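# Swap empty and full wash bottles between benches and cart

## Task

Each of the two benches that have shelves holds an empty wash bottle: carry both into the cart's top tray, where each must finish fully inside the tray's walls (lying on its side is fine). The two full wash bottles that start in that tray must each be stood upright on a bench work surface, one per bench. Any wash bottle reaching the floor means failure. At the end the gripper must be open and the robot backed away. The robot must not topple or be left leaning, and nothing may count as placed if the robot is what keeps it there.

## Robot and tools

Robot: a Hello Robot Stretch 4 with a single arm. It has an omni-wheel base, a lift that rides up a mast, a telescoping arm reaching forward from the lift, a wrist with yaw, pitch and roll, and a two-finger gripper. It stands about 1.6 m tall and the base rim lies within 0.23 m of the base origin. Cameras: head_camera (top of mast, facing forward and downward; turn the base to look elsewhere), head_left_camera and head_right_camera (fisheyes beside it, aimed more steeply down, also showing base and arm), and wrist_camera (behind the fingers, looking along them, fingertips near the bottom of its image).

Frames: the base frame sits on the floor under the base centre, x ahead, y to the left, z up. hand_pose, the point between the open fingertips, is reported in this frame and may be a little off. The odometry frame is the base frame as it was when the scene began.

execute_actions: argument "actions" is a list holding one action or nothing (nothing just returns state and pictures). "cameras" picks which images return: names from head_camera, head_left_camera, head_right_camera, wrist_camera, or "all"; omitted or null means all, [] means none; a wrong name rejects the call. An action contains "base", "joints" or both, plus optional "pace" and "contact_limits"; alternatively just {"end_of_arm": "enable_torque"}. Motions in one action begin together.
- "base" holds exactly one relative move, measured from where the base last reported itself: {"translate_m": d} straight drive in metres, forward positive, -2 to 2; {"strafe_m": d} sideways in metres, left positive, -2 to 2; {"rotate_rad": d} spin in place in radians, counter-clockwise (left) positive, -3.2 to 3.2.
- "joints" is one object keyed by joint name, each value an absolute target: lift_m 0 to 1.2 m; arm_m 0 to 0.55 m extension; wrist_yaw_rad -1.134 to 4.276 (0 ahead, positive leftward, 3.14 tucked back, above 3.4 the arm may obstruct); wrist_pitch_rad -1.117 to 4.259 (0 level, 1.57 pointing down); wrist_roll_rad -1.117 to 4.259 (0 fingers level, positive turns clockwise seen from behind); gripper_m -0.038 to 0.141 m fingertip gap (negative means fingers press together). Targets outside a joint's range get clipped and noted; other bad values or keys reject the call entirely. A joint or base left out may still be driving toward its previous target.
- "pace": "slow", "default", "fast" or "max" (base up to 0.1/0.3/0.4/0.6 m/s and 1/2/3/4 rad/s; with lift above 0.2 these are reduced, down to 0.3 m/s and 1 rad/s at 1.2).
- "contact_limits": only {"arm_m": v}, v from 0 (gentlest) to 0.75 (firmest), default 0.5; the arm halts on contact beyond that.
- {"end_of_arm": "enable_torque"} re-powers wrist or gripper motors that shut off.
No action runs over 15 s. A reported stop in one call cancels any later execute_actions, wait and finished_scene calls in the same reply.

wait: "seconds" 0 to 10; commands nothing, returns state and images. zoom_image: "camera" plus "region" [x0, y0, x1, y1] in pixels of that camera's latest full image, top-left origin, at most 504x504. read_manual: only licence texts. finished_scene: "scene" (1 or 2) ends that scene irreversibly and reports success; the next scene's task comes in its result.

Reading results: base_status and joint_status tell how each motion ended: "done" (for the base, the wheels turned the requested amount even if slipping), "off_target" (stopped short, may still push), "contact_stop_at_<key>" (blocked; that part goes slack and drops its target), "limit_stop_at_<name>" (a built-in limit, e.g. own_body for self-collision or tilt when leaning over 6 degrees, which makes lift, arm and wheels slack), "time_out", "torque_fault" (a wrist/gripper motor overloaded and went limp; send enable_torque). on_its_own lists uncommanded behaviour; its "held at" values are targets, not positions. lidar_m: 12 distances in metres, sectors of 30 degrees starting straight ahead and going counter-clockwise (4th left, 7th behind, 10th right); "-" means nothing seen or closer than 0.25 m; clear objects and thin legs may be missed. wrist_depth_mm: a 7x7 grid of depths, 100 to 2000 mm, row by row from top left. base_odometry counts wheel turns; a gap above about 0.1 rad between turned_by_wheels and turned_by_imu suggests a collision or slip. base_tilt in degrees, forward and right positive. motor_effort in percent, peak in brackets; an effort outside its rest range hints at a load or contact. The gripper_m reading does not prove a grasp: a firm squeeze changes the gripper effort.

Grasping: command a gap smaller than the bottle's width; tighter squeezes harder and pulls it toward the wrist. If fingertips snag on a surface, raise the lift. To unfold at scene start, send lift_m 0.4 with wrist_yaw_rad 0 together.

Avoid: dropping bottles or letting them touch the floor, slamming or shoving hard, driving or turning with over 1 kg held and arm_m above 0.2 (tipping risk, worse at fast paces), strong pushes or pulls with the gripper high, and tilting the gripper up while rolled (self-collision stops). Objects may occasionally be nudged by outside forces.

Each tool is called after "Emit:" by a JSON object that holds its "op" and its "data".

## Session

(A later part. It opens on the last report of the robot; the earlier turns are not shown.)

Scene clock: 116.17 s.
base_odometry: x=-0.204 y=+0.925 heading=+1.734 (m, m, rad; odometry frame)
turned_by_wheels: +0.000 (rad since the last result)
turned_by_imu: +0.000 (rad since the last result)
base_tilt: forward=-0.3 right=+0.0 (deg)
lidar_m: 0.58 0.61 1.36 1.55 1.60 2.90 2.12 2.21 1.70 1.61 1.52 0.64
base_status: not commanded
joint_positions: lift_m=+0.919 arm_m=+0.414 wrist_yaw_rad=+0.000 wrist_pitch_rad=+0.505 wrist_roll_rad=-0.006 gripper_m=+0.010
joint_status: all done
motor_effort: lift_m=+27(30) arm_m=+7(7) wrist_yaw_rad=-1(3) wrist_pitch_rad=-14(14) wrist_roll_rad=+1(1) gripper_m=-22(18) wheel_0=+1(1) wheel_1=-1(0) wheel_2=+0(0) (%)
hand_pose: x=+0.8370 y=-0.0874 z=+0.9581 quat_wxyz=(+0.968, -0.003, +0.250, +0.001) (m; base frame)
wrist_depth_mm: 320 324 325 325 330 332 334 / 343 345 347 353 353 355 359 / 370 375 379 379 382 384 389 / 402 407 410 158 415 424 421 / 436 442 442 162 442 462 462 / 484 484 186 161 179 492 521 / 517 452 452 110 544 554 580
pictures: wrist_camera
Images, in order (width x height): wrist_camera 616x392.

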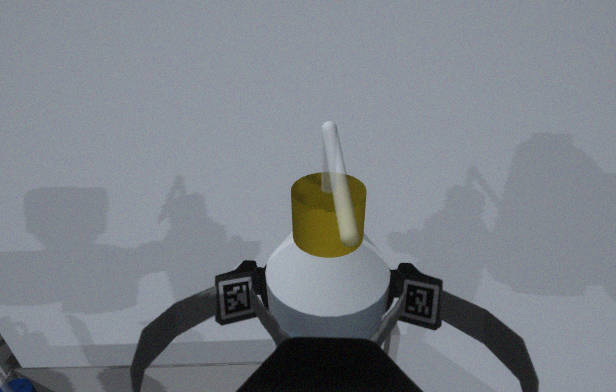

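Held. To bench 2 (left).

Emit:
{"op": "execute_actions", "data": {"actions": [{"base":{"rotate_rad":2.1},"joints":{"arm_m":0.05,"lift_m":1.0},"pace":"slow"}], "cameras": []}}

Emit:
{"op": "execute_actions", "data": {"actions": [{"base":{"translate_m":1.0}}], "cameras": ["head_camera","wrist_camera"]}}

Scene clock: 129.10 s.
base_odometry: x=-0.204 y=+0.925 heading=-2.449 (m, m, rad; odometry frame)
turned_by_wheels: +2.100 (rad since the last result)
turned_by_imu: +2.064 (rad since the last result)
base_tilt: forward=-0.4 right=+0.0 (deg)
lidar_m: 1.60 2.91 2.11 2.16 1.70 1.57 1.55 0.63 0.59 0.61 1.34 1.53
base_status: done
joint_positions: lift_m=+0.999 arm_m=+0.051 wrist_yaw_rad=+0.000 wrist_pitch_rad=+0.505 wrist_roll_rad=-0.006 gripper_m=+0.010
joint_status: all done
motor_effort: lift_m=+27(28) arm_m=-8(8) wrist_yaw_rad=-2(1) wrist_pitch_rad=-14(14) wrist_roll_rad=+1(1) gripper_m=-17(19) wheel_0=-2(4) wheel_1=-1(1) wheel_2=-1(3) (%)
hand_pose: x=+0.4748 y=-0.0874 z=+1.0381 quat_wxyz=(+0.968, -0.003, +0.250, +0.001) (m; base frame)
wrist_depth_mm: - - - - 1921 1661 1576 / - - - 1661 1618 1576 1661 / - - - - 1661 1255 1138 / - - - 157 - - 1808 / 1863 1808 1808 161 1808 1863 1756 / 1576 1537 187 161 178 1430 1499 / 1308 1308 1366 110 1281 1281 1255
pictures: none
No camera images: the call's "cameras" was empty. Leave "cameras" out to get every camera's image.

Scene clock: 133.93 s.
base_odometry: x=-0.974 y=+0.287 heading=-2.449 (m, m, rad; odometry frame)
turned_by_wheels: +0.000 (rad since the last result)
turned_by_imu: -0.005 (rad since the last result)
base_tilt: forward=-0.2 right=-0.1 (deg)
lidar_m: 0.67 0.92 2.13 1.74 2.27 2.48 2.26 1.23 1.41 1.47 0.69 0.66
base_status: done
joint_positions: lift_m=+0.999 arm_m=+0.051 wrist_yaw_rad=+0.000 wrist_pitch_rad=+0.505 wrist_roll_rad=-0.006 gripper_m=+0.010
joint_status: not commanded
motor_effort: lift_m=+27(27) arm_m=-8(8) wrist_yaw_rad=-2(2) wrist_pitch_rad=-15(14) wrist_roll_rad=+2(1) gripper_m=-16(19) wheel_0=+1(5) wheel_1=+0(8) wheel_2=+2(9) (%)
hand_pose: x=+0.4747 y=-0.0874 z=+1.0381 quat_wxyz=(+0.968, -0.003, +0.250, +0.001) (m; base frame)
wrist_depth_mm: 1756 1537 1308 1229 1042 976 904 / 1921 1708 1430 1281 1138 1025 917 / - 1863 1118 1060 1118 1078 991 / - 866 854 158 820 831 831 / 1863 917 707 162 654 676 668 / 1576 1464 186 161 179 539 554 / 1336 1255 1336 110 517 480 484
pictures: head_camera, wrist_camera
Images, in order (width x height): head_camera 420x560, wrist_camera 616x392.

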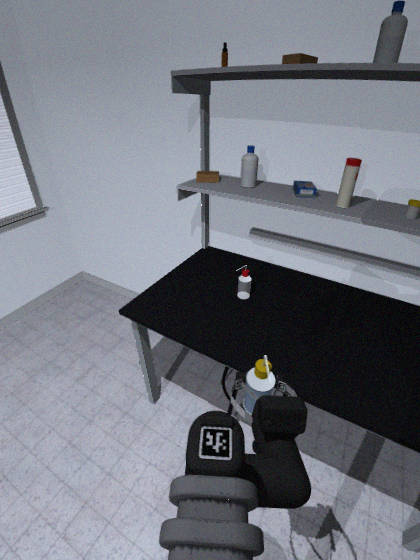

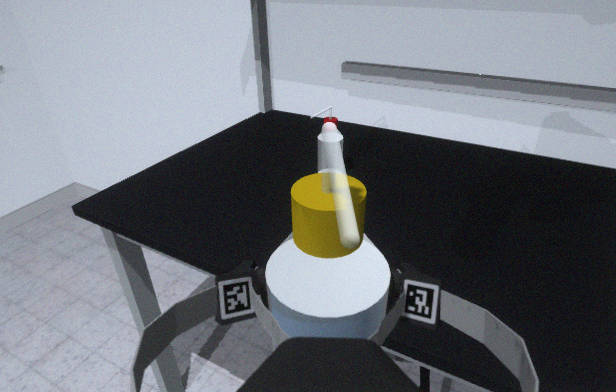

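Emit:
{"op": "execute_actions", "data": {"actions": [{"base":{"rotate_rad":-0.45},"joints":{"arm_m":0.42,"lift_m":0.84},"pace":"slow"}], "cameras": []}}

Emit:
{"op": "execute_actions", "data": {"actions": [{"joints":{"lift_m":0.8},"pace":"slow"}], "cameras": ["head_camera","wrist_camera"]}}

Scene clock: 143.60 s.
base_odometry: x=-0.974 y=+0.287 heading=-2.899 (m, m, rad; odometry frame)
turned_by_wheels: -0.450 (rad since the last result)
turned_by_imu: -0.443 (rad since the last result)
base_tilt: forward=-0.3 right=-0.1 (deg)
lidar_m: 0.64 0.69 0.98 1.74 1.76 2.43 3.22 1.47 1.24 1.40 1.49 0.66
base_status: done
joint_positions: lift_m=+0.840 arm_m=+0.419 wrist_yaw_rad=+0.000 wrist_pitch_rad=+0.505 wrist_roll_rad=-0.006 gripper_m=+0.010
joint_status: all done
motor_effort: lift_m=+16(26) arm_m=+8(9) wrist_yaw_rad=-1(1) wrist_pitch_rad=-14(14) wrist_roll_rad=+2(1) gripper_m=-22(17) wheel_0=+2(8) wheel_1=+1(3) wheel_2=+3(5) (%)
hand_pose: x=+0.8420 y=-0.0874 z=+0.8790 quat_wxyz=(+0.968, -0.003, +0.250, +0.001) (m; base frame)
wrist_depth_mm: 707 707 699 683 668 707 715 / 809 788 788 798 788 778 768 / 741 723 707 699 699 707 683 / 544 539 535 157 530 525 525 / 436 433 433 162 410 424 421 / 362 362 187 161 178 343 351 / 307 303 309 110 297 296 303
pictures: none
No camera images: the call's "cameras" was empty. Leave "cameras" out to get every camera's image.

Scene clock: 144.77 s.
base_odometry: x=-0.974 y=+0.287 heading=-2.899 (m, m, rad; odometry frame)
turned_by_wheels: +0.000 (rad since the last result)
turned_by_imu: +0.000 (rad since the last result)
base_tilt: forward=-0.2 right=+0.0 (deg)
lidar_m: 0.64 0.70 0.97 1.73 1.75 2.41 3.21 1.48 1.23 1.41 1.46 0.68
base_status: not commanded
joint_positions: lift_m=+0.800 arm_m=+0.419 wrist_yaw_rad=+0.000 wrist_pitch_rad=+0.505 wrist_roll_rad=-0.006 gripper_m=+0.010
joint_status: all done
motor_effort: lift_m=+16(16) arm_m=+8(8) wrist_yaw_rad=-3(1) wrist_pitch_rad=-14(14) wrist_roll_rad=+1(1) gripper_m=-21(21) wheel_0=+3(2) wheel_1=+1(1) wheel_2=+3(3) (%)
hand_pose: x=+0.8420 y=-0.0874 z=+0.8390 quat_wxyz=(+0.968, -0.003, +0.250, +0.001) (m; base frame)
wrist_depth_mm: 683 676 741 750 732 723 723 / 788 788 778 768 778 768 778 / 627 621 609 603 597 597 597 / 466 466 459 157 452 449 445 / 373 373 366 161 349 364 362 / 309 307 187 161 178 294 300 / 264 256 263 110 253 252 259
pictures: head_camera, wrist_camera
Images, in order (width x height): head_camera 420x560, wrist_camera 616x392.

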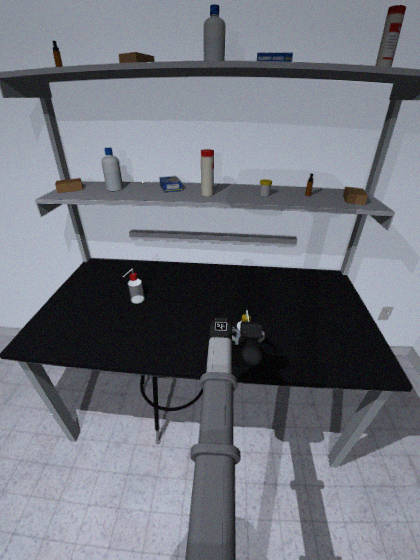

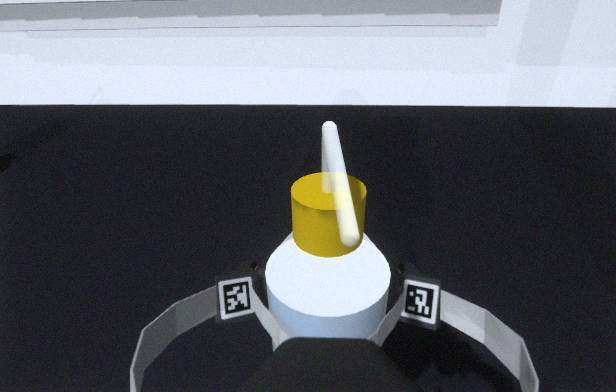

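Emit:
{"op": "execute_actions", "data": {"actions": [{"joints":{"lift_m":0.792},"pace":"slow"}], "cameras": []}}

Emit:
{"op": "execute_actions", "data": {"actions": [{"joints":{"gripper_m":0.13}}], "cameras": ["wrist_camera"]}}

Emit:
{"op": "execute_actions", "data": {"actions": [{"joints":{"arm_m":0.3}}], "cameras": []}}

Emit:
{"op": "execute_actions", "data": {"actions": [{"base":{"strafe_m":0.46}}], "cameras": []}}

Emit:
{"op": "execute_actions", "data": {"actions": [{"base":{"translate_m":0.2}}], "cameras": ["head_camera","wrist_camera"]}}

Scene clock: 154.83 s.
base_odometry: x=-0.974 y=+0.287 heading=-2.899 (m, m, rad; odometry frame)
turned_by_wheels: +0.000 (rad since the last result)
turned_by_imu: +0.000 (rad since the last result)
base_tilt: forward=-0.3 right=+0.0 (deg)
lidar_m: 0.64 0.67 0.98 1.73 1.75 2.41 3.22 1.48 1.25 1.41 1.50 0.68
base_status: not commanded
joint_positions: lift_m=+0.792 arm_m=+0.419 wrist_yaw_rad=+0.000 wrist_pitch_rad=+0.505 wrist_roll_rad=-0.006 gripper_m=+0.010
joint_status: all done
motor_effort: lift_m=+16(16) arm_m=+8(8) wrist_yaw_rad=-2(3) wrist_pitch_rad=-15(14) wrist_roll_rad=+1(2) gripper_m=-22(18) wheel_0=+2(2) wheel_1=+1(1) wheel_2=+3(3) (%)
hand_pose: x=+0.8420 y=-0.0874 z=+0.8310 quat_wxyz=(+0.968, -0.003, +0.250, +0.001) (m; base frame)
wrist_depth_mm: 741 741 741 741 732 715 715 / 798 788 788 788 778 759 759 / 603 591 591 580 580 574 574 / 449 449 442 158 439 436 433 / 359 357 355 162 336 349 347 / 298 298 186 161 178 282 291 / 254 247 254 110 246 243 249
pictures: none
No camera images: the call's "cameras" was empty. Leave "cameras" out to get every camera's image.

Scene clock: 156.93 s.
base_odometry: x=-0.974 y=+0.287 heading=-2.899 (m, m, rad; odometry frame)
turned_by_wheels: +0.000 (rad since the last result)
turned_by_imu: +0.000 (rad since the last result)
base_tilt: forward=-0.4 right=+0.2 (deg)
lidar_m: 0.65 0.67 0.97 1.75 1.76 2.40 3.23 1.49 1.24 1.42 1.49 0.67
base_status: not commanded
joint_positions: lift_m=+0.792 arm_m=+0.419 wrist_yaw_rad=+0.000 wrist_pitch_rad=+0.502 wrist_roll_rad=-0.006 gripper_m=+0.130
joint_status: all done
motor_effort: lift_m=+16(16) arm_m=+8(8) wrist_yaw_rad=-2(2) wrist_pitch_rad=-5(14) wrist_roll_rad=+1(1) gripper_m=+0(17) wheel_0=+2(2) wheel_1=+1(1) wheel_2=+3(3) (%)
hand_pose: x=+0.8425 y=-0.0875 z=+0.8318 quat_wxyz=(+0.969, -0.003, +0.248, +0.001) (m; base frame)
wrist_depth_mm: 683 759 750 741 741 732 723 / 798 788 788 778 768 768 768 / 621 609 603 585 585 580 585 / 455 452 455 173 442 439 436 / 364 357 359 175 343 355 351 / 303 291 281 174 186 277 294 / 258 257 257 110 253 252 251
pictures: wrist_camera
Images, in order (width x height): wrist_camera 616x392.

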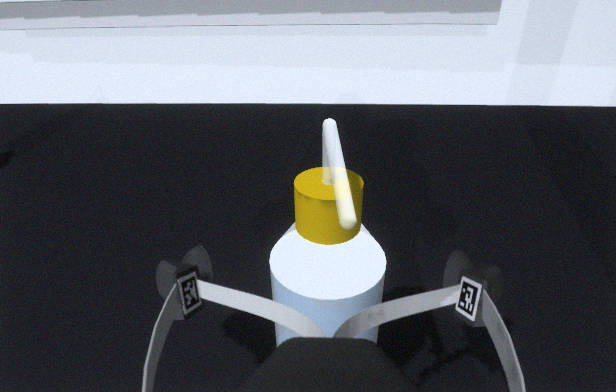

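Scene clock: 158.30 s.
base_odometry: x=-0.974 y=+0.287 heading=-2.899 (m, m, rad; odometry frame)
turned_by_wheels: +0.000 (rad since the last result)
turned_by_imu: +0.000 (rad since the last result)
base_tilt: forward=-0.4 right=+0.0 (deg)
lidar_m: 0.65 0.70 0.98 1.75 1.74 2.40 3.23 1.50 1.25 1.41 1.47 0.68
base_status: not commanded
joint_positions: lift_m=+0.792 arm_m=+0.301 wrist_yaw_rad=+0.000 wrist_pitch_rad=+0.502 wrist_roll_rad=-0.006 gripper_m=+0.130
joint_status: all done
motor_effort: lift_m=+16(16) arm_m=-7(9) wrist_yaw_rad=-2(1) wrist_pitch_rad=-5(6) wrist_roll_rad=+1(1) gripper_m=-1(0) wheel_0=+2(2) wheel_1=+1(1) wheel_2=+3(3) (%)
hand_pose: x=+0.7251 y=-0.0874 z=+0.8317 quat_wxyz=(+0.969, -0.003, +0.248, +0.001) (m; base frame)
wrist_depth_mm: 854 854 854 831 842 831 809 / 891 904 904 866 866 854 831 / 574 609 609 278 591 591 580 / 455 455 449 289 442 442 442 / 362 362 362 319 355 355 351 / 300 293 279 297 281 276 296 / 257 258 256 110 254 253 252
pictures: none
No camera images: the call's "cameras" was empty. Leave "cameras" out to get every camera's image.

Scene clock: 161.17 s.
base_odometry: x=-0.863 y=-0.160 heading=-2.899 (m, m, rad; odometry frame)
turned_by_wheels: +0.000 (rad since the last result)
turned_by_imu: +0.000 (rad since the last result)
base_tilt: forward=-0.4 right=+0.1 (deg)
lidar_m: 0.65 0.70 1.90 1.59 1.30 1.77 3.24 2.64 1.63 1.88 0.96 0.69
base_status: done
joint_positions: lift_m=+0.792 arm_m=+0.301 wrist_yaw_rad=+0.000 wrist_pitch_rad=+0.502 wrist_roll_rad=-0.006 gripper_m=+0.130
joint_status: not commanded
motor_effort: lift_m=+16(16) arm_m=-8(8) wrist_yaw_rad=-2(3) wrist_pitch_rad=-6(6) wrist_roll_rad=+1(1) gripper_m=+0(2) wheel_0=+0(11) wheel_1=+0(11) wheel_2=+0(1) (%)
hand_pose: x=+0.7251 y=-0.0874 z=+0.8317 quat_wxyz=(+0.969, -0.003, +0.248, +0.001) (m; base frame)
wrist_depth_mm: 854 854 842 759 831 831 831 / 917 891 878 750 866 866 854 / 654 615 603 535 597 585 580 / 455 449 449 445 449 439 439 / 364 362 357 357 357 355 353 / 300 290 281 298 279 276 293 / 256 257 257 110 254 253 253
pictures: none
No camera images: the call's "cameras" was empty. Leave "cameras" out to get every camera's image.

Scene clock: 163.23 s.
base_odometry: x=-1.057 y=-0.208 heading=-2.899 (m, m, rad; odometry frame)
turned_by_wheels: +0.000 (rad since the last result)
turned_by_imu: -0.001 (rad since the last result)
base_tilt: forward=-0.3 right=+0.0 (deg)
lidar_m: 0.46 0.49 1.78 1.84 1.40 1.74 3.45 2.70 1.74 1.88 0.67 0.50
base_status: done
joint_positions: lift_m=+0.792 arm_m=+0.301 wrist_yaw_rad=+0.000 wrist_pitch_rad=+0.502 wrist_roll_rad=-0.006 gripper_m=+0.130
joint_status: not commanded
motor_effort: lift_m=+16(16) arm_m=-8(8) wrist_yaw_rad=-1(1) wrist_pitch_rad=-5(5) wrist_roll_rad=+1(2) gripper_m=+3(1) wheel_0=+2(8) wheel_1=+1(5) wheel_2=+0(10) (%)
hand_pose: x=+0.7251 y=-0.0874 z=+0.8317 quat_wxyz=(+0.969, -0.003, +0.248, +0.001) (m; base frame)
wrist_depth_mm: 661 668 668 585 585 580 569 / 715 715 707 699 699 691 691 / 661 603 603 322 585 585 580 / 459 455 452 343 445 439 439 / 359 359 362 357 357 355 353 / 301 291 279 297 279 274 294 / 257 257 257 110 254 253 252
pictures: head_camera, wrist_camera
Images, in order (width x height): head_camera 420x560, wrist_camera 616x392.

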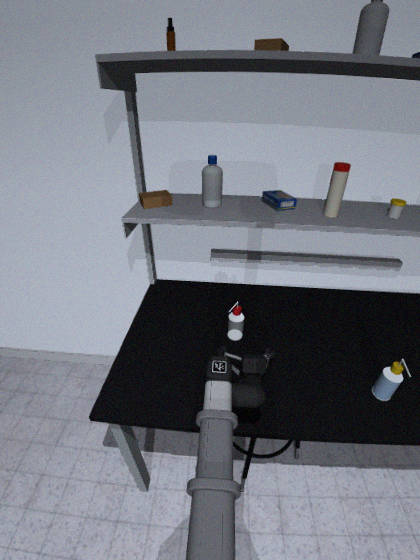

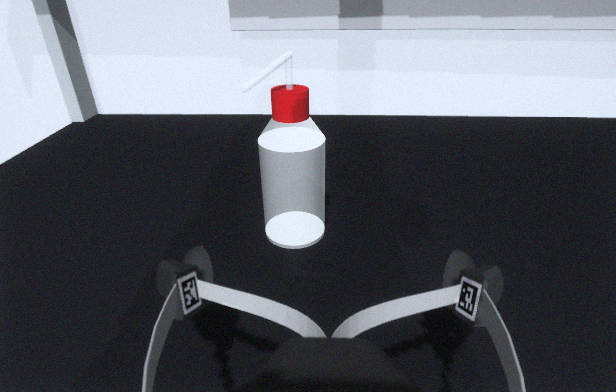

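Emit:
{"op": "execute_actions", "data": {"actions": [{"base":{"strafe_m":0.03},"joints":{"arm_m":0.47}}], "cameras": ["wrist_camera"]}}

Emit:
{"op": "execute_actions", "data": {"actions": [{"joints":{"gripper_m":0.015}}], "cameras": []}}

Emit:
{"op": "execute_actions", "data": {"actions": [{"joints":{"lift_m":0.9,"arm_m":0.0}}], "cameras": ["wrist_camera"]}}

Emit:
{"op": "execute_actions", "data": {"actions": [{"base":{"rotate_rad":-2.44}}], "cameras": []}}

Emit:
{"op": "execute_actions", "data": {"actions": [{"base":{"translate_m":1.4},"pace":"fast"}], "cameras": []}}

Emit:
{"op": "execute_actions", "data": {"actions": [{"base":{"rotate_rad":0.79},"joints":{"arm_m":0.3}}], "cameras": ["head_camera","wrist_camera"]}}

Scene clock: 177.67 s.
base_odometry: x=-1.050 y=-0.237 heading=-2.898 (m, m, rad; odometry frame)
turned_by_wheels: +0.000 (rad since the last result)
turned_by_imu: -0.001 (rad since the last result)
base_tilt: forward=-0.2 right=+0.0 (deg)
lidar_m: 0.47 0.47 1.80 1.77 1.37 1.73 3.48 2.76 1.76 1.88 0.65 0.50
base_status: done
joint_positions: lift_m=+0.792 arm_m=+0.469 wrist_yaw_rad=+0.000 wrist_pitch_rad=+0.502 wrist_roll_rad=-0.006 gripper_m=+0.130
joint_status: all done
motor_effort: lift_m=+16(16) arm_m=+8(10) wrist_yaw_rad=-3(1) wrist_pitch_rad=-6(6) wrist_roll_rad=+1(1) gripper_m=-3(4) wheel_0=+1(9) wheel_1=-1(6) wheel_2=+0(1) (%)
hand_pose: x=+0.8924 y=-0.0874 z=+0.8317 quat_wxyz=(+0.969, -0.003, +0.248, +0.001) (m; base frame)
wrist_depth_mm: 512 512 504 439 436 430 424 / 539 549 549 549 539 535 535 / 569 585 569 559 580 564 564 / 455 452 449 168 445 442 439 / 362 362 359 170 343 353 351 / 301 290 281 169 186 276 293 / 257 256 256 110 253 252 252
pictures: wrist_camera
Images, in order (width x height): wrist_camera 616x392.

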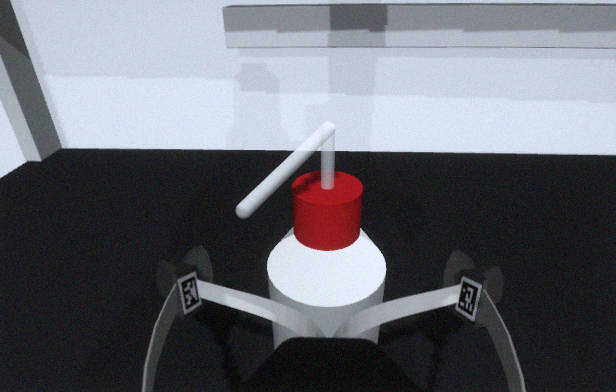

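Scene clock: 179.73 s.
base_odometry: x=-1.050 y=-0.237 heading=-2.898 (m, m, rad; odometry frame)
turned_by_wheels: +0.000 (rad since the last result)
turned_by_imu: +0.000 (rad since the last result)
base_tilt: forward=-0.3 right=-0.1 (deg)
lidar_m: 0.47 0.50 1.78 1.79 1.36 1.72 3.46 2.75 1.74 1.91 0.69 0.49
base_status: not commanded
joint_positions: lift_m=+0.792 arm_m=+0.469 wrist_yaw_rad=+0.000 wrist_pitch_rad=+0.502 wrist_roll_rad=-0.006 gripper_m=+0.015
joint_status: all done
motor_effort: lift_m=+16(16) arm_m=+8(8) wrist_yaw_rad=-3(3) wrist_pitch_rad=-6(6) wrist_roll_rad=+1(1) gripper_m=-14(10) wheel_0=+1(2) wheel_1=-1(1) wheel_2=+0(1) (%)
hand_pose: x=+0.8924 y=-0.0874 z=+0.8317 quat_wxyz=(+0.969, -0.003, +0.248, +0.001) (m; base frame)
wrist_depth_mm: 512 512 504 439 436 430 424 / 544 554 549 544 535 535 539 / 574 580 574 559 574 574 564 / 459 455 449 153 442 439 439 / 362 359 359 157 342 353 351 / 300 298 190 157 181 285 296 / 256 249 256 110 247 245 252
pictures: none
No camera images: the call's "cameras" was empty. Leave "cameras" out to get every camera's image.

Scene clock: 182.20 s.
base_odometry: x=-1.050 y=-0.237 heading=-2.898 (m, m, rad; odometry frame)
turned_by_wheels: +0.000 (rad since the last result)
turned_by_imu: +0.000 (rad since the last result)
base_tilt: forward=-0.4 right=+0.0 (deg)
lidar_m: 0.46 0.49 1.77 1.79 1.35 1.71 3.45 2.76 1.74 1.92 0.67 0.49
base_status: not commanded
joint_positions: lift_m=+0.900 arm_m=+0.001 wrist_yaw_rad=+0.000 wrist_pitch_rad=+0.503 wrist_roll_rad=-0.006 gripper_m=+0.015
joint_status: all done
motor_effort: lift_m=+26(27) arm_m=-8(5) wrist_yaw_rad=-3(3) wrist_pitch_rad=-8(7) wrist_roll_rad=+1(1) gripper_m=-13(14) wheel_0=+1(1) wheel_1=-1(1) wheel_2=+0(0) (%)
hand_pose: x=+0.4251 y=-0.0874 z=+0.9388 quat_wxyz=(+0.969, -0.003, +0.249, +0.001) (m; base frame)
wrist_depth_mm: 946 917 946 904 904 904 878 / 1025 1008 1008 991 1008 991 976 / 1098 1042 878 831 878 878 866 / 1182 676 668 153 654 654 647 / 535 530 530 157 504 521 525 / 445 445 190 157 181 421 433 / 392 382 382 110 366 364 373
pictures: wrist_camera
Images, in order (width x height): wrist_camera 616x392.

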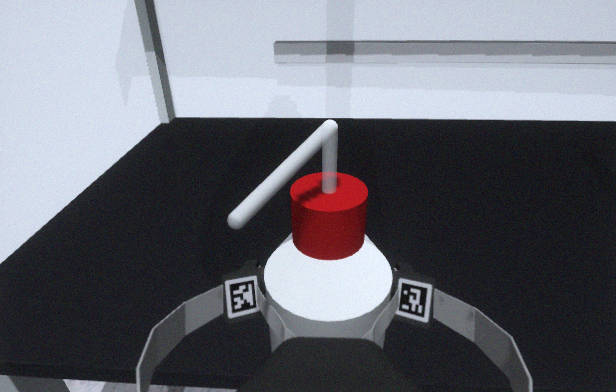

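Scene clock: 184.77 s.
base_odometry: x=-1.050 y=-0.237 heading=+0.945 (m, m, rad; odometry frame)
turned_by_wheels: -2.440 (rad since the last result)
turned_by_imu: -2.400 (rad since the last result)
base_tilt: forward=-0.3 right=+0.1 (deg)
lidar_m: 1.85 1.74 1.07 0.59 0.46 0.46 0.55 1.80 1.36 1.36 2.21 2.70
base_status: done
joint_positions: lift_m=+0.900 arm_m=+0.001 wrist_yaw_rad=+0.000 wrist_pitch_rad=+0.503 wrist_roll_rad=-0.006 gripper_m=+0.015
joint_status: not commanded
motor_effort: lift_m=+26(26) arm_m=-8(8) wrist_yaw_rad=-3(2) wrist_pitch_rad=-7(8) wrist_roll_rad=+1(1) gripper_m=-16(18) wheel_0=+0(7) wheel_1=+1(4) wheel_2=+1(6) (%)
hand_pose: x=+0.4251 y=-0.0875 z=+0.9388 quat_wxyz=(+0.969, -0.003, +0.249, +0.001) (m; base frame)
wrist_depth_mm: 1430 1618 - - - - - / 1499 1661 - - - - - / 1576 1756 - - - - - / 1618 1863 1921 153 - - - / 1661 1756 1708 157 1618 1661 1661 / 1430 1430 190 157 181 1366 1366 / 1229 1182 1205 110 1182 1182 1229
pictures: none
No camera images: the call's "cameras" was empty. Leave "cameras" out to get every camera's image.

Scene clock: 189.83 s.
base_odometry: x=-0.230 y=+0.897 heading=+0.945 (m, m, rad; odometry frame)
turned_by_wheels: +0.000 (rad since the last result)
turned_by_imu: -0.006 (rad since the last result)
base_tilt: forward=-0.2 right=+0.0 (deg)
lidar_m: 1.25 0.60 0.59 1.11 1.52 1.50 1.72 2.14 2.10 2.02 1.65 1.63
base_status: done
joint_positions: lift_m=+0.900 arm_m=+0.001 wrist_yaw_rad=+0.000 wrist_pitch_rad=+0.503 wrist_roll_rad=-0.006 gripper_m=+0.015
joint_status: not commanded
motor_effort: lift_m=+26(26) arm_m=-7(8) wrist_yaw_rad=-4(3) wrist_pitch_rad=-8(8) wrist_roll_rad=+1(2) gripper_m=-15(15) wheel_0=+1(6) wheel_1=+1(12) wheel_2=+2(11) (%)
hand_pose: x=+0.4250 y=-0.0874 z=+0.9388 quat_wxyz=(+0.969, -0.003, +0.249, +0.001) (m; base frame)
wrist_depth_mm: 732 842 1008 1255 1576 1921 1708 / 768 891 1060 1308 1708 - 1808 / 798 946 1138 1336 1863 - 1808 / 831 991 1160 153 - - 1863 / 878 1042 1229 157 1576 1708 1576 / 621 1078 190 157 181 1366 1397 / 788 1098 1205 110 1182 1205 1205
pictures: none
No camera images: the call's "cameras" was empty. Leave "cameras" out to get every camera's image.

Scene clock: 191.83 s.
base_odometry: x=-0.230 y=+0.897 heading=+1.735 (m, m, rad; odometry frame)
turned_by_wheels: +0.790 (rad since the last result)
turned_by_imu: +0.776 (rad since the last result)
base_tilt: forward=-0.3 right=+0.1 (deg)
lidar_m: 0.60 0.62 1.34 1.50 1.54 2.92 2.13 2.18 1.78 1.64 1.53 0.65
base_status: done
joint_positions: lift_m=+0.900 arm_m=+0.299 wrist_yaw_rad=+0.000 wrist_pitch_rad=+0.502 wrist_roll_rad=-0.006 gripper_m=+0.015
joint_status: all done
motor_effort: lift_m=+26(26) arm_m=+8(6) wrist_yaw_rad=-2(4) wrist_pitch_rad=-7(8) wrist_roll_rad=+1(1) gripper_m=-15(16) wheel_0=-1(1) wheel_1=-2(4) wheel_2=-2(9) (%)
hand_pose: x=+0.7224 y=-0.0874 z=+0.9389 quat_wxyz=(+0.969, -0.003, +0.249, +0.001) (m; base frame)
wrist_depth_mm: 430 439 439 445 449 455 459 / 462 466 473 480 480 484 492 / 496 508 508 504 517 530 530 / 535 544 549 153 569 564 585 / 585 597 591 157 525 627 647 / 627 427 190 157 181 676 707 / 473 455 492 110 466 768 788
pictures: head_camera, wrist_camera
Images, in order (width x height): head_camera 420x560, wrist_camera 616x392.

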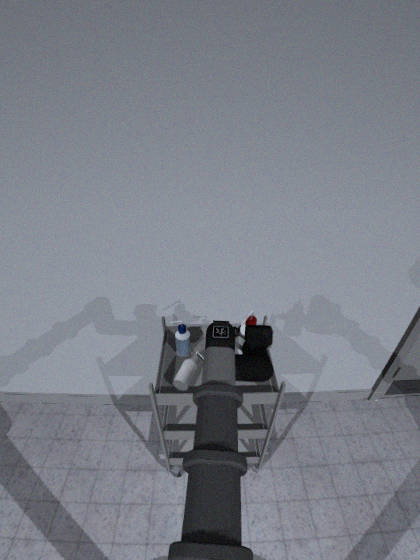

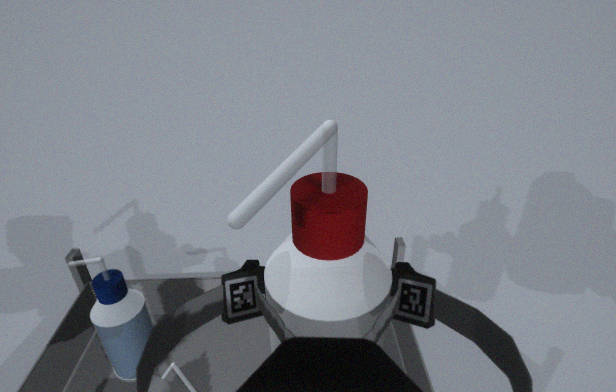

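Emit:
{"op": "execute_actions", "data": {"actions": [{"joints":{"lift_m":0.78,"arm_m":0.4}}], "cameras": []}}

Emit:
{"op": "execute_actions", "data": {"actions": [{"joints":{"lift_m":0.693},"pace":"slow"}], "cameras": ["wrist_camera"]}}

Emit:
{"op": "execute_actions", "data": {"actions": [{"joints":{"gripper_m":0.1}}], "cameras": []}}

Emit:
{"op": "execute_actions", "data": {"actions": [{"joints":{"arm_m":0.27,"lift_m":0.72}}], "cameras": []}}

Emit:
{"op": "execute_actions", "data": {"actions": [{"base":{"rotate_rad":0.27},"pace":"slow"}], "cameras": ["head_camera","wrist_camera"]}}

Scene clock: 212.17 s.
base_odometry: x=-0.230 y=+0.897 heading=+1.735 (m, m, rad; odometry frame)
turned_by_wheels: +0.000 (rad since the last result)
turned_by_imu: -0.001 (rad since the last result)
base_tilt: forward=-0.3 right=+0.1 (deg)
lidar_m: 0.60 0.59 1.34 1.48 1.55 2.90 2.11 2.19 1.74 1.63 1.56 0.65
base_status: not commanded
joint_positions: lift_m=+0.780 arm_m=+0.399 wrist_yaw_rad=+0.000 wrist_pitch_rad=+0.502 wrist_roll_rad=-0.006 gripper_m=+0.015
joint_status: all done
motor_effort: lift_m=+15(24) arm_m=+7(9) wrist_yaw_rad=-2(3) wrist_pitch_rad=-7(7) wrist_roll_rad=+1(1) gripper_m=-12(15) wheel_0=+0(1) wheel_1=-2(2) wheel_2=-1(1) (%)
hand_pose: x=+0.8224 y=-0.0874 z=+0.8197 quat_wxyz=(+0.969, -0.003, +0.249, +0.001) (m; base frame)
wrist_depth_mm: 345 347 349 353 357 357 362 / 366 373 377 379 384 389 392 / 397 399 404 399 415 421 427 / 430 436 433 153 445 459 455 / 392 462 466 157 384 500 508 / 287 402 190 157 181 535 564 / 304 345 355 110 342 294 627
pictures: none
No camera images: the call's "cameras" was empty. Leave "cameras" out to get every camera's image.

Scene clock: 213.77 s.
base_odometry: x=-0.230 y=+0.897 heading=+1.735 (m, m, rad; odometry frame)
turned_by_wheels: +0.000 (rad since the last result)
turned_by_imu: +0.000 (rad since the last result)
base_tilt: forward=-0.2 right=+0.1 (deg)
lidar_m: 0.60 0.62 1.33 1.51 1.53 2.88 2.13 2.17 1.78 1.64 1.53 0.65
base_status: not commanded
joint_positions: lift_m=+0.693 arm_m=+0.399 wrist_yaw_rad=+0.000 wrist_pitch_rad=+0.502 wrist_roll_rad=-0.006 gripper_m=+0.015
joint_status: all done
motor_effort: lift_m=+15(16) arm_m=+8(8) wrist_yaw_rad=-2(2) wrist_pitch_rad=-7(7) wrist_roll_rad=+1(1) gripper_m=-19(14) wheel_0=-1(1) wheel_1=-2(2) wheel_2=-1(1) (%)
hand_pose: x=+0.8224 y=-0.0874 z=+0.7327 quat_wxyz=(+0.969, -0.003, +0.249, +0.001) (m; base frame)
wrist_depth_mm: 345 347 349 353 357 357 364 / 368 373 379 379 382 389 392 / 394 397 404 402 413 415 421 / 343 351 351 153 351 452 462 / 286 364 359 156 342 317 508 / 273 301 190 157 181 222 559 / 243 251 257 110 248 239 603
pictures: wrist_camera
Images, in order (width x height): wrist_camera 616x392.

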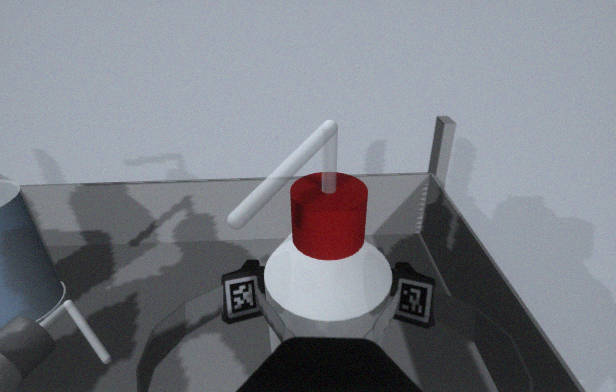

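Scene clock: 215.43 s.
base_odometry: x=-0.230 y=+0.897 heading=+1.735 (m, m, rad; odometry frame)
turned_by_wheels: +0.000 (rad since the last result)
turned_by_imu: +0.000 (rad since the last result)
base_tilt: forward=-0.2 right=+0.1 (deg)
lidar_m: 0.60 0.62 1.31 1.50 1.52 2.90 2.13 2.19 1.77 1.64 1.56 0.63
base_status: not commanded
joint_positions: lift_m=+0.693 arm_m=+0.399 wrist_yaw_rad=+0.000 wrist_pitch_rad=+0.502 wrist_roll_rad=-0.006 gripper_m=+0.100
joint_status: all done
motor_effort: lift_m=+15(15) arm_m=+7(8) wrist_yaw_rad=-3(3) wrist_pitch_rad=-7(7) wrist_roll_rad=+1(1) gripper_m=-6(18) wheel_0=-1(1) wheel_1=-2(2) wheel_2=-1(1) (%)
hand_pose: x=+0.8224 y=-0.0874 z=+0.7327 quat_wxyz=(+0.969, -0.003, +0.249, +0.001) (m; base frame)
wrist_depth_mm: 343 347 349 351 357 359 366 / 368 370 373 382 382 389 389 / 394 402 404 404 413 418 427 / 343 353 355 165 357 449 462 / 286 362 359 172 332 315 504 / 277 301 201 171 190 221 564 / 244 249 256 110 255 240 597
pictures: none
No camera images: the call's "cameras" was empty. Leave "cameras" out to get every camera's image.

Scene clock: 216.87 s.
base_odometry: x=-0.230 y=+0.897 heading=+1.735 (m, m, rad; odometry frame)
turned_by_wheels: +0.000 (rad since the last result)
turned_by_imu: +0.000 (rad since the last result)
base_tilt: forward=-0.3 right=+0.1 (deg)
lidar_m: 0.59 0.61 1.36 1.50 1.55 2.91 2.11 2.18 1.73 1.64 1.55 0.64
base_status: not commanded
joint_positions: lift_m=+0.720 arm_m=+0.271 wrist_yaw_rad=+0.000 wrist_pitch_rad=+0.502 wrist_roll_rad=-0.006 gripper_m=+0.100
joint_status: all done
motor_effort: lift_m=+26(27) arm_m=-8(10) wrist_yaw_rad=+0(3) wrist_pitch_rad=-7(7) wrist_roll_rad=+1(2) gripper_m=-3(7) wheel_0=-1(1) wheel_1=-2(2) wheel_2=-1(1) (%)
hand_pose: x=+0.6951 y=-0.0874 z=+0.7589 quat_wxyz=(+0.969, -0.003, +0.249, +0.001) (m; base frame)
wrist_depth_mm: 452 462 466 473 473 477 480 / 484 496 500 504 508 517 521 / 445 521 521 466 539 554 559 / 399 462 484 300 449 603 615 / 389 373 402 327 384 647 676 / 271 325 201 334 310 242 741 / 267 278 287 110 285 268 788
pictures: none
No camera images: the call's "cameras" was empty. Leave "cameras" out to get every camera's image.

Scene clock: 218.20 s.
base_odometry: x=-0.230 y=+0.897 heading=+2.005 (m, m, rad; odometry frame)
turned_by_wheels: +0.270 (rad since the last result)
turned_by_imu: +0.265 (rad since the last result)
base_tilt: forward=-0.3 right=-0.1 (deg)
lidar_m: 0.58 1.14 1.52 1.48 1.71 2.12 2.13 2.04 1.66 1.64 1.25 0.60
base_status: done
joint_positions: lift_m=+0.720 arm_m=+0.271 wrist_yaw_rad=+0.000 wrist_pitch_rad=+0.502 wrist_roll_rad=-0.006 gripper_m=+0.100
joint_status: not commanded
motor_effort: lift_m=+26(26) arm_m=-8(8) wrist_yaw_rad=+0(1) wrist_pitch_rad=-7(7) wrist_roll_rad=+1(1) gripper_m=+2(2) wheel_0=-1(7) wheel_1=-1(3) wheel_2=-2(5) (%)
hand_pose: x=+0.6951 y=-0.0874 z=+0.7589 quat_wxyz=(+0.969, -0.003, +0.249, +0.001) (m; base frame)
wrist_depth_mm: 544 517 488 469 445 424 407 / 591 559 530 496 477 452 436 / 647 609 574 366 504 484 469 / 723 668 603 382 462 442 418 / 798 732 342 387 384 394 373 / 866 778 201 265 312 309 291 / 197 236 279 110 283 276 282
pictures: head_camera, wrist_camera
Images, in order (width x height): head_camera 420x560, wrist_camera 616x392.

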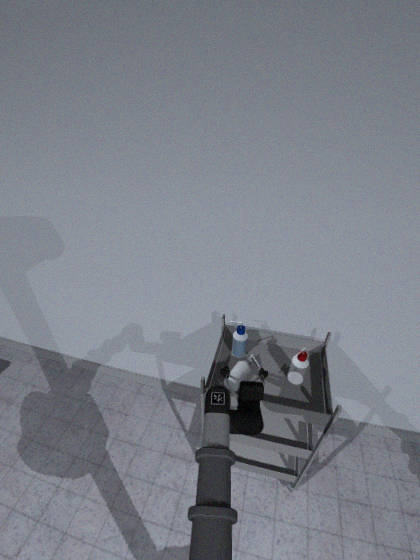

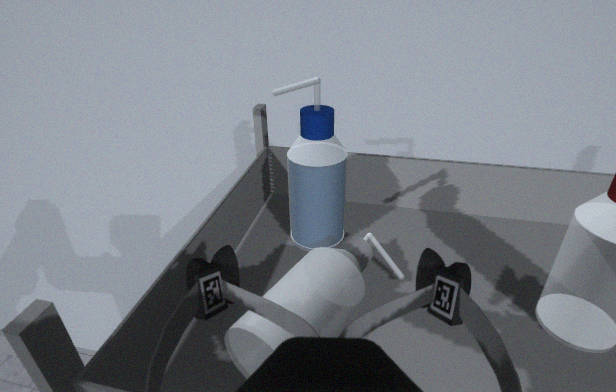

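Emit:
{"op": "execute_actions", "data": {"actions": [{"joints":{"arm_m":0.47,"gripper_m":0.09},"pace":"slow"}], "cameras": ["wrist_camera"]}}

Emit:
{"op": "execute_actions", "data": {"actions": [{"joints":{"lift_m":0.698},"pace":"slow"}], "cameras": ["wrist_camera"]}}

Scene clock: 226.97 s.
base_odometry: x=-0.230 y=+0.897 heading=+2.005 (m, m, rad; odometry frame)
turned_by_wheels: +0.000 (rad since the last result)
turned_by_imu: -0.001 (rad since the last result)
base_tilt: forward=-0.2 right=-0.1 (deg)
lidar_m: 0.60 1.13 1.49 1.49 1.71 2.14 2.11 2.05 1.64 1.64 1.25 0.61
base_status: not commanded
joint_positions: lift_m=+0.720 arm_m=+0.469 wrist_yaw_rad=+0.000 wrist_pitch_rad=+0.502 wrist_roll_rad=-0.006 gripper_m=+0.090
joint_status: all done
motor_effort: lift_m=+26(26) arm_m=+8(8) wrist_yaw_rad=-2(1) wrist_pitch_rad=-7(7) wrist_roll_rad=+1(1) gripper_m=-2(2) wheel_0=-1(1) wheel_1=-1(1) wheel_2=-2(1) (%)
hand_pose: x=+0.8924 y=-0.0874 z=+0.7589 quat_wxyz=(+0.969, -0.003, +0.249, +0.001) (m; base frame)
wrist_depth_mm: 330 315 301 286 271 260 251 / 359 342 324 306 291 278 268 / 399 373 351 332 312 296 286 / 445 407 375 351 342 320 306 / 492 452 315 182 355 343 330 / 554 508 201 182 212 272 268 / 647 574 274 110 285 274 279
pictures: wrist_camera
Images, in order (width x height): wrist_camera 616x392.

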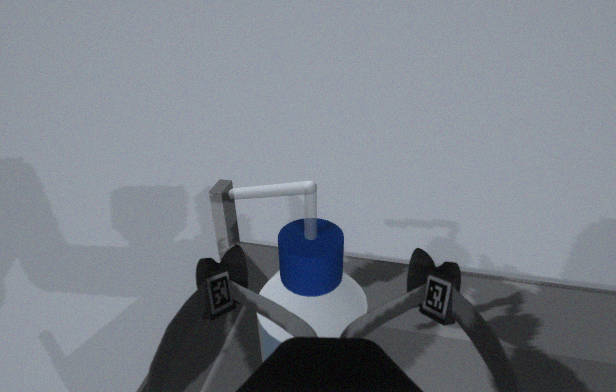

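Scene clock: 227.90 s.
base_odometry: x=-0.230 y=+0.897 heading=+2.005 (m, m, rad; odometry frame)
turned_by_wheels: +0.000 (rad since the last result)
turned_by_imu: +0.000 (rad since the last result)
base_tilt: forward=-0.3 right=-0.1 (deg)
lidar_m: 0.60 1.13 1.51 1.50 1.71 2.12 2.13 2.02 1.65 1.64 1.24 0.61
base_status: not commanded
joint_positions: lift_m=+0.698 arm_m=+0.469 wrist_yaw_rad=+0.000 wrist_pitch_rad=+0.502 wrist_roll_rad=-0.006 gripper_m=+0.090
joint_status: all done
motor_effort: lift_m=+15(24) arm_m=+8(8) wrist_yaw_rad=-2(2) wrist_pitch_rad=-7(7) wrist_roll_rad=+1(1) gripper_m=-5(3) wheel_0=-1(1) wheel_1=-1(1) wheel_2=-2(2) (%)
hand_pose: x=+0.8924 y=-0.0874 z=+0.7378 quat_wxyz=(+0.969, -0.003, +0.249, +0.001) (m; base frame)
wrist_depth_mm: 332 315 298 285 271 259 251 / 364 343 325 307 290 278 267 / 397 373 345 327 314 297 286 / 445 407 375 184 338 322 306 / 496 452 297 173 276 267 319 / 559 504 199 171 201 271 267 / 654 208 255 110 260 252 259
pictures: wrist_camera
Images, in order (width x height): wrist_camera 616x392.

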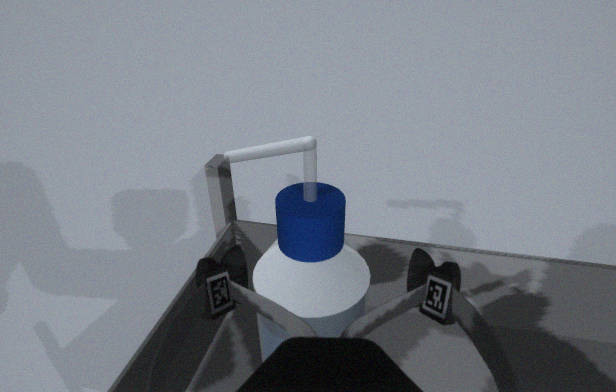

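Emit:
{"op": "execute_actions", "data": {"actions": [{"joints":{"arm_m":0.462,"lift_m":0.69,"gripper_m":0.005},"pace":"slow"}], "cameras": []}}

Emit:
{"op": "execute_actions", "data": {"actions": [{"joints":{"lift_m":0.9}}], "cameras": ["wrist_camera"]}}

Emit:
{"op": "execute_actions", "data": {"actions": [{"base":{"rotate_rad":-2.0},"joints":{"arm_m":0.2},"pace":"slow"}], "cameras": []}}

Emit:
{"op": "execute_actions", "data": {"actions": [{"base":{"translate_m":1.1},"joints":{"arm_m":0.4,"lift_m":0.84}}], "cameras": ["head_camera","wrist_camera"]}}

Scene clock: 239.87 s.
base_odometry: x=-0.230 y=+0.897 heading=+2.005 (m, m, rad; odometry frame)
turned_by_wheels: +0.000 (rad since the last result)
turned_by_imu: -0.001 (rad since the last result)
base_tilt: forward=-0.3 right=+0.0 (deg)
lidar_m: 0.60 1.12 1.51 1.50 1.71 2.12 2.09 2.05 1.65 1.63 1.24 0.61
base_status: not commanded
joint_positions: lift_m=+0.690 arm_m=+0.463 wrist_yaw_rad=+0.000 wrist_pitch_rad=+0.505 wrist_roll_rad=-0.006 gripper_m=+0.005
joint_status: all done
motor_effort: lift_m=+16(16) arm_m=-8(6) wrist_yaw_rad=-3(7) wrist_pitch_rad=-13(14) wrist_roll_rad=+2(1) gripper_m=-23(15) wheel_0=-1(1) wheel_1=-1(1) wheel_2=-1(1) (%)
hand_pose: x=+0.8868 y=-0.0873 z=+0.7291 quat_wxyz=(+0.968, -0.003, +0.250, +0.001) (m; base frame)
wrist_depth_mm: 338 322 306 290 277 265 254 / 366 349 330 312 297 282 273 / 404 379 355 332 320 301 289 / 452 421 375 153 340 325 314 / 504 466 297 154 270 270 259 / 574 512 185 155 176 273 272 / 668 200 251 110 241 240 247
pictures: none
No camera images: the call's "cameras" was empty. Leave "cameras" out to get every camera's image.

Scene clock: 241.83 s.
base_odometry: x=-0.230 y=+0.897 heading=+2.005 (m, m, rad; odometry frame)
turned_by_wheels: +0.000 (rad since the last result)
turned_by_imu: +0.000 (rad since the last result)
base_tilt: forward=-0.3 right=+0.1 (deg)
lidar_m: 0.58 1.13 1.50 1.48 1.72 2.12 2.13 2.03 1.67 1.66 1.23 0.61
base_status: not commanded
joint_positions: lift_m=+0.899 arm_m=+0.463 wrist_yaw_rad=+0.000 wrist_pitch_rad=+0.505 wrist_roll_rad=-0.006 gripper_m=+0.005
joint_status: all done
motor_effort: lift_m=+27(29) arm_m=-8(8) wrist_yaw_rad=-3(4) wrist_pitch_rad=-14(15) wrist_roll_rad=+2(1) gripper_m=-15(18) wheel_0=-1(1) wheel_1=-1(1) wheel_2=-1(2) (%)
hand_pose: x=+0.8868 y=-0.0874 z=+0.9381 quat_wxyz=(+0.968, -0.003, +0.250, +0.001) (m; base frame)
wrist_depth_mm: 340 322 304 293 278 264 255 / 368 349 329 312 296 282 272 / 407 379 357 334 319 304 291 / 449 418 392 154 342 324 310 / 504 462 430 154 359 351 338 / 574 517 186 155 177 373 364 / 661 591 535 110 442 427 399
pictures: wrist_camera
Images, in order (width x height): wrist_camera 616x392.

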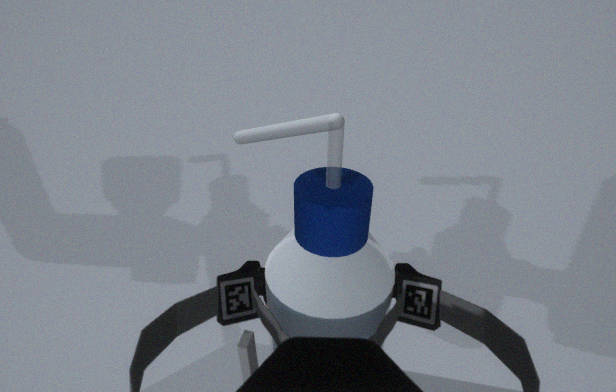

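Scene clock: 245.73 s.
base_odometry: x=-0.230 y=+0.897 heading=+0.005 (m, m, rad; odometry frame)
turned_by_wheels: -2.000 (rad since the last result)
turned_by_imu: -1.967 (rad since the last result)
base_tilt: forward=-0.3 right=-0.1 (deg)
lidar_m: 1.63 1.65 1.15 0.60 0.62 1.18 1.48 1.52 1.83 2.10 2.13 1.88
base_status: done
joint_positions: lift_m=+0.899 arm_m=+0.201 wrist_yaw_rad=+0.000 wrist_pitch_rad=+0.505 wrist_roll_rad=-0.006 gripper_m=+0.005
joint_status: all done
motor_effort: lift_m=+27(27) arm_m=-8(8) wrist_yaw_rad=-2(5) wrist_pitch_rad=-14(13) wrist_roll_rad=+1(1) gripper_m=-15(14) wheel_0=+1(8) wheel_1=+0(3) wheel_2=+0(7) (%)
hand_pose: x=+0.6248 y=-0.0874 z=+0.9381 quat_wxyz=(+0.968, -0.003, +0.250, +0.001) (m; base frame)
wrist_depth_mm: 1618 1708 1756 1863 1921 - - / 1808 1756 1336 1255 1366 1397 - / 1863 1921 - - - - - / - - - 154 - - - / 1708 1708 1756 154 1618 1708 1618 / 1464 1464 185 155 177 1366 1366 / 1229 1160 1229 110 1182 1160 1182
pictures: none
No camera images: the call's "cameras" was empty. Leave "cameras" out to get every camera's image.

Scene clock: 250.87 s.
base_odometry: x=+0.870 y=+0.903 heading=+0.005 (m, m, rad; odometry frame)
turned_by_wheels: +0.000 (rad since the last result)
turned_by_imu: -0.005 (rad since the last result)
base_tilt: forward=-0.3 right=+0.1 (deg)
lidar_m: 0.55 0.54 0.69 1.23 1.26 1.14 2.70 2.62 2.13 1.84 1.12 0.65
base_status: done
joint_positions: lift_m=+0.840 arm_m=+0.399 wrist_yaw_rad=+0.000 wrist_pitch_rad=+0.505 wrist_roll_rad=-0.006 gripper_m=+0.005
joint_status: all done
motor_effort: lift_m=+17(25) arm_m=+7(7) wrist_yaw_rad=-2(0) wrist_pitch_rad=-14(15) wrist_roll_rad=+1(1) gripper_m=-18(18) wheel_0=+2(9) wheel_1=+1(1) wheel_2=+2(9) (%)
hand_pose: x=+0.8221 y=-0.0874 z=+0.8789 quat_wxyz=(+0.968, -0.003, +0.250, +0.001) (m; base frame)
wrist_depth_mm: 603 627 640 654 707 723 809 / 654 691 723 768 798 842 854 / 699 723 707 668 707 699 691 / 549 544 539 153 504 530 521 / 436 430 430 154 410 424 421 / 362 359 185 154 177 342 351 / 309 300 307 110 298 296 301
pictures: head_camera, wrist_camera
Images, in order (width x height): head_camera 420x560, wrist_camera 616x392.

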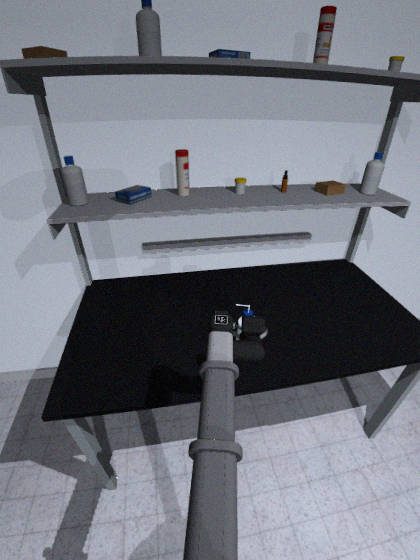

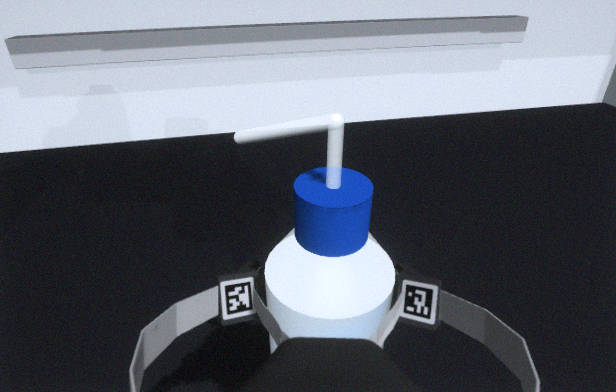

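Emit:
{"op": "execute_actions", "data": {"actions": [{"joints":{"lift_m":0.788},"pace":"slow"}], "cameras": []}}

Emit:
{"op": "execute_actions", "data": {"actions": [{"joints":{"gripper_m":0.12}}], "cameras": []}}

Emit:
{"op": "execute_actions", "data": {"actions": [{"joints":{"arm_m":0.0}}], "cameras": ["wrist_camera"]}}

Emit:
{"op": "finished_scene", "data": {"scene": 1}}

Scene clock: 259.13 s.
base_odometry: x=+0.870 y=+0.903 heading=+0.005 (m, m, rad; odometry frame)
turned_by_wheels: +0.000 (rad since the last result)
turned_by_imu: -0.001 (rad since the last result)
base_tilt: forward=-0.4 right=+0.0 (deg)
lidar_m: 0.56 0.58 0.68 1.23 1.25 1.17 2.72 2.60 2.14 1.86 1.12 0.66
base_status: not commanded
joint_positions: lift_m=+0.788 arm_m=+0.399 wrist_yaw_rad=+0.000 wrist_pitch_rad=+0.505 wrist_roll_rad=-0.006 gripper_m=+0.005
joint_status: all done
motor_effort: lift_m=+16(15) arm_m=+8(8) wrist_yaw_rad=-2(2) wrist_pitch_rad=-15(15) wrist_roll_rad=+1(1) gripper_m=-20(19) wheel_0=+2(2) wheel_1=+2(2) wheel_2=+2(1) (%)
hand_pose: x=+0.8221 y=-0.0874 z=+0.8270 quat_wxyz=(+0.968, -0.003, +0.250, +0.001) (m; base frame)
wrist_depth_mm: 574 647 676 707 741 768 798 / 661 691 715 759 768 798 831 / 591 585 585 512 564 569 564 / 442 442 433 154 410 427 427 / 353 351 349 154 332 342 340 / 293 293 185 155 176 277 286 / 251 243 249 110 241 239 244
pictures: none
No camera images: the call's "cameras" was empty. Leave "cameras" out to get every camera's image.

Scene clock: 261.13 s.
base_odometry: x=+0.870 y=+0.903 heading=+0.005 (m, m, rad; odometry frame)
turned_by_wheels: +0.000 (rad since the last result)
turned_by_imu: +0.000 (rad since the last result)
base_tilt: forward=-0.2 right=+0.1 (deg)
lidar_m: 0.57 0.57 0.68 1.25 1.27 1.16 2.73 2.62 2.12 1.85 1.13 0.66
base_status: not commanded
joint_positions: lift_m=+0.788 arm_m=+0.399 wrist_yaw_rad=+0.000 wrist_pitch_rad=+0.503 wrist_roll_rad=-0.006 gripper_m=+0.120
joint_status: all done
motor_effort: lift_m=+16(16) arm_m=+8(7) wrist_yaw_rad=-1(3) wrist_pitch_rad=-8(15) wrist_roll_rad=+1(1) gripper_m=-6(18) wheel_0=+2(2) wheel_1=+2(2) wheel_2=+2(2) (%)
hand_pose: x=+0.8224 y=-0.0874 z=+0.8276 quat_wxyz=(+0.969, -0.003, +0.249, +0.001) (m; base frame)
wrist_depth_mm: 574 603 676 699 723 768 809 / 661 691 723 741 788 798 842 / 597 597 585 549 574 569 574 / 445 445 442 166 436 433 430 / 355 357 353 169 336 347 343 / 296 293 203 170 183 205 287 / 252 253 253 110 249 245 247
pictures: none
No camera images: the call's "cameras" was empty. Leave "cameras" out to get every camera's image.

Scene clock: 263.43 s.
base_odometry: x=+0.870 y=+0.903 heading=+0.005 (m, m, rad; odometry frame)
turned_by_wheels: +0.000 (rad since the last result)
turned_by_imu: +0.000 (rad since the last result)
base_tilt: forward=-0.4 right=+0.0 (deg)
lidar_m: 0.56 0.55 0.67 1.23 1.27 1.16 2.71 2.59 2.11 1.86 1.11 0.65
base_status: not commanded
joint_positions: lift_m=+0.788 arm_m=+0.001 wrist_yaw_rad=+0.000 wrist_pitch_rad=+0.502 wrist_roll_rad=-0.006 gripper_m=+0.120
joint_status: all done
motor_effort: lift_m=+16(16) arm_m=-8(7) wrist_yaw_rad=-4(2) wrist_pitch_rad=-7(7) wrist_roll_rad=+1(1) gripper_m=-1(1) wheel_0=+2(2) wheel_1=+1(1) wheel_2=+1(1) (%)
hand_pose: x=+0.4251 y=-0.0874 z=+0.8277 quat_wxyz=(+0.969, -0.003, +0.249, +0.001) (m; base frame)
wrist_depth_mm: 931 976 1025 1025 1138 1138 1205 / 931 931 904 750 878 866 866 / 615 603 597 554 585 580 574 / 455 449 445 442 466 492 549 / 392 452 462 1336 1397 1499 1537 / 1281 1255 203 1308 1205 204 1255 / 1118 1118 1118 110 1078 1078 1078
pictures: wrist_camera
Images, in order (width x height): wrist_camera 616x392.

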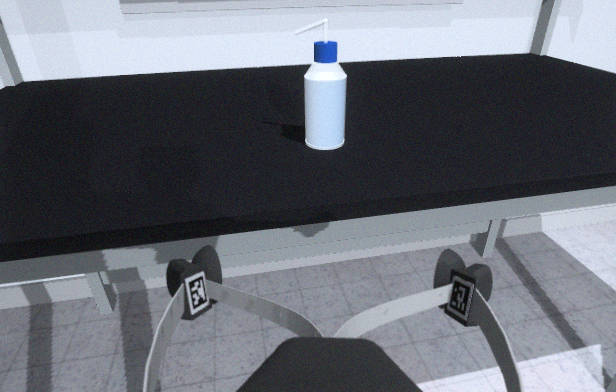

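The scene is finished: the task was done.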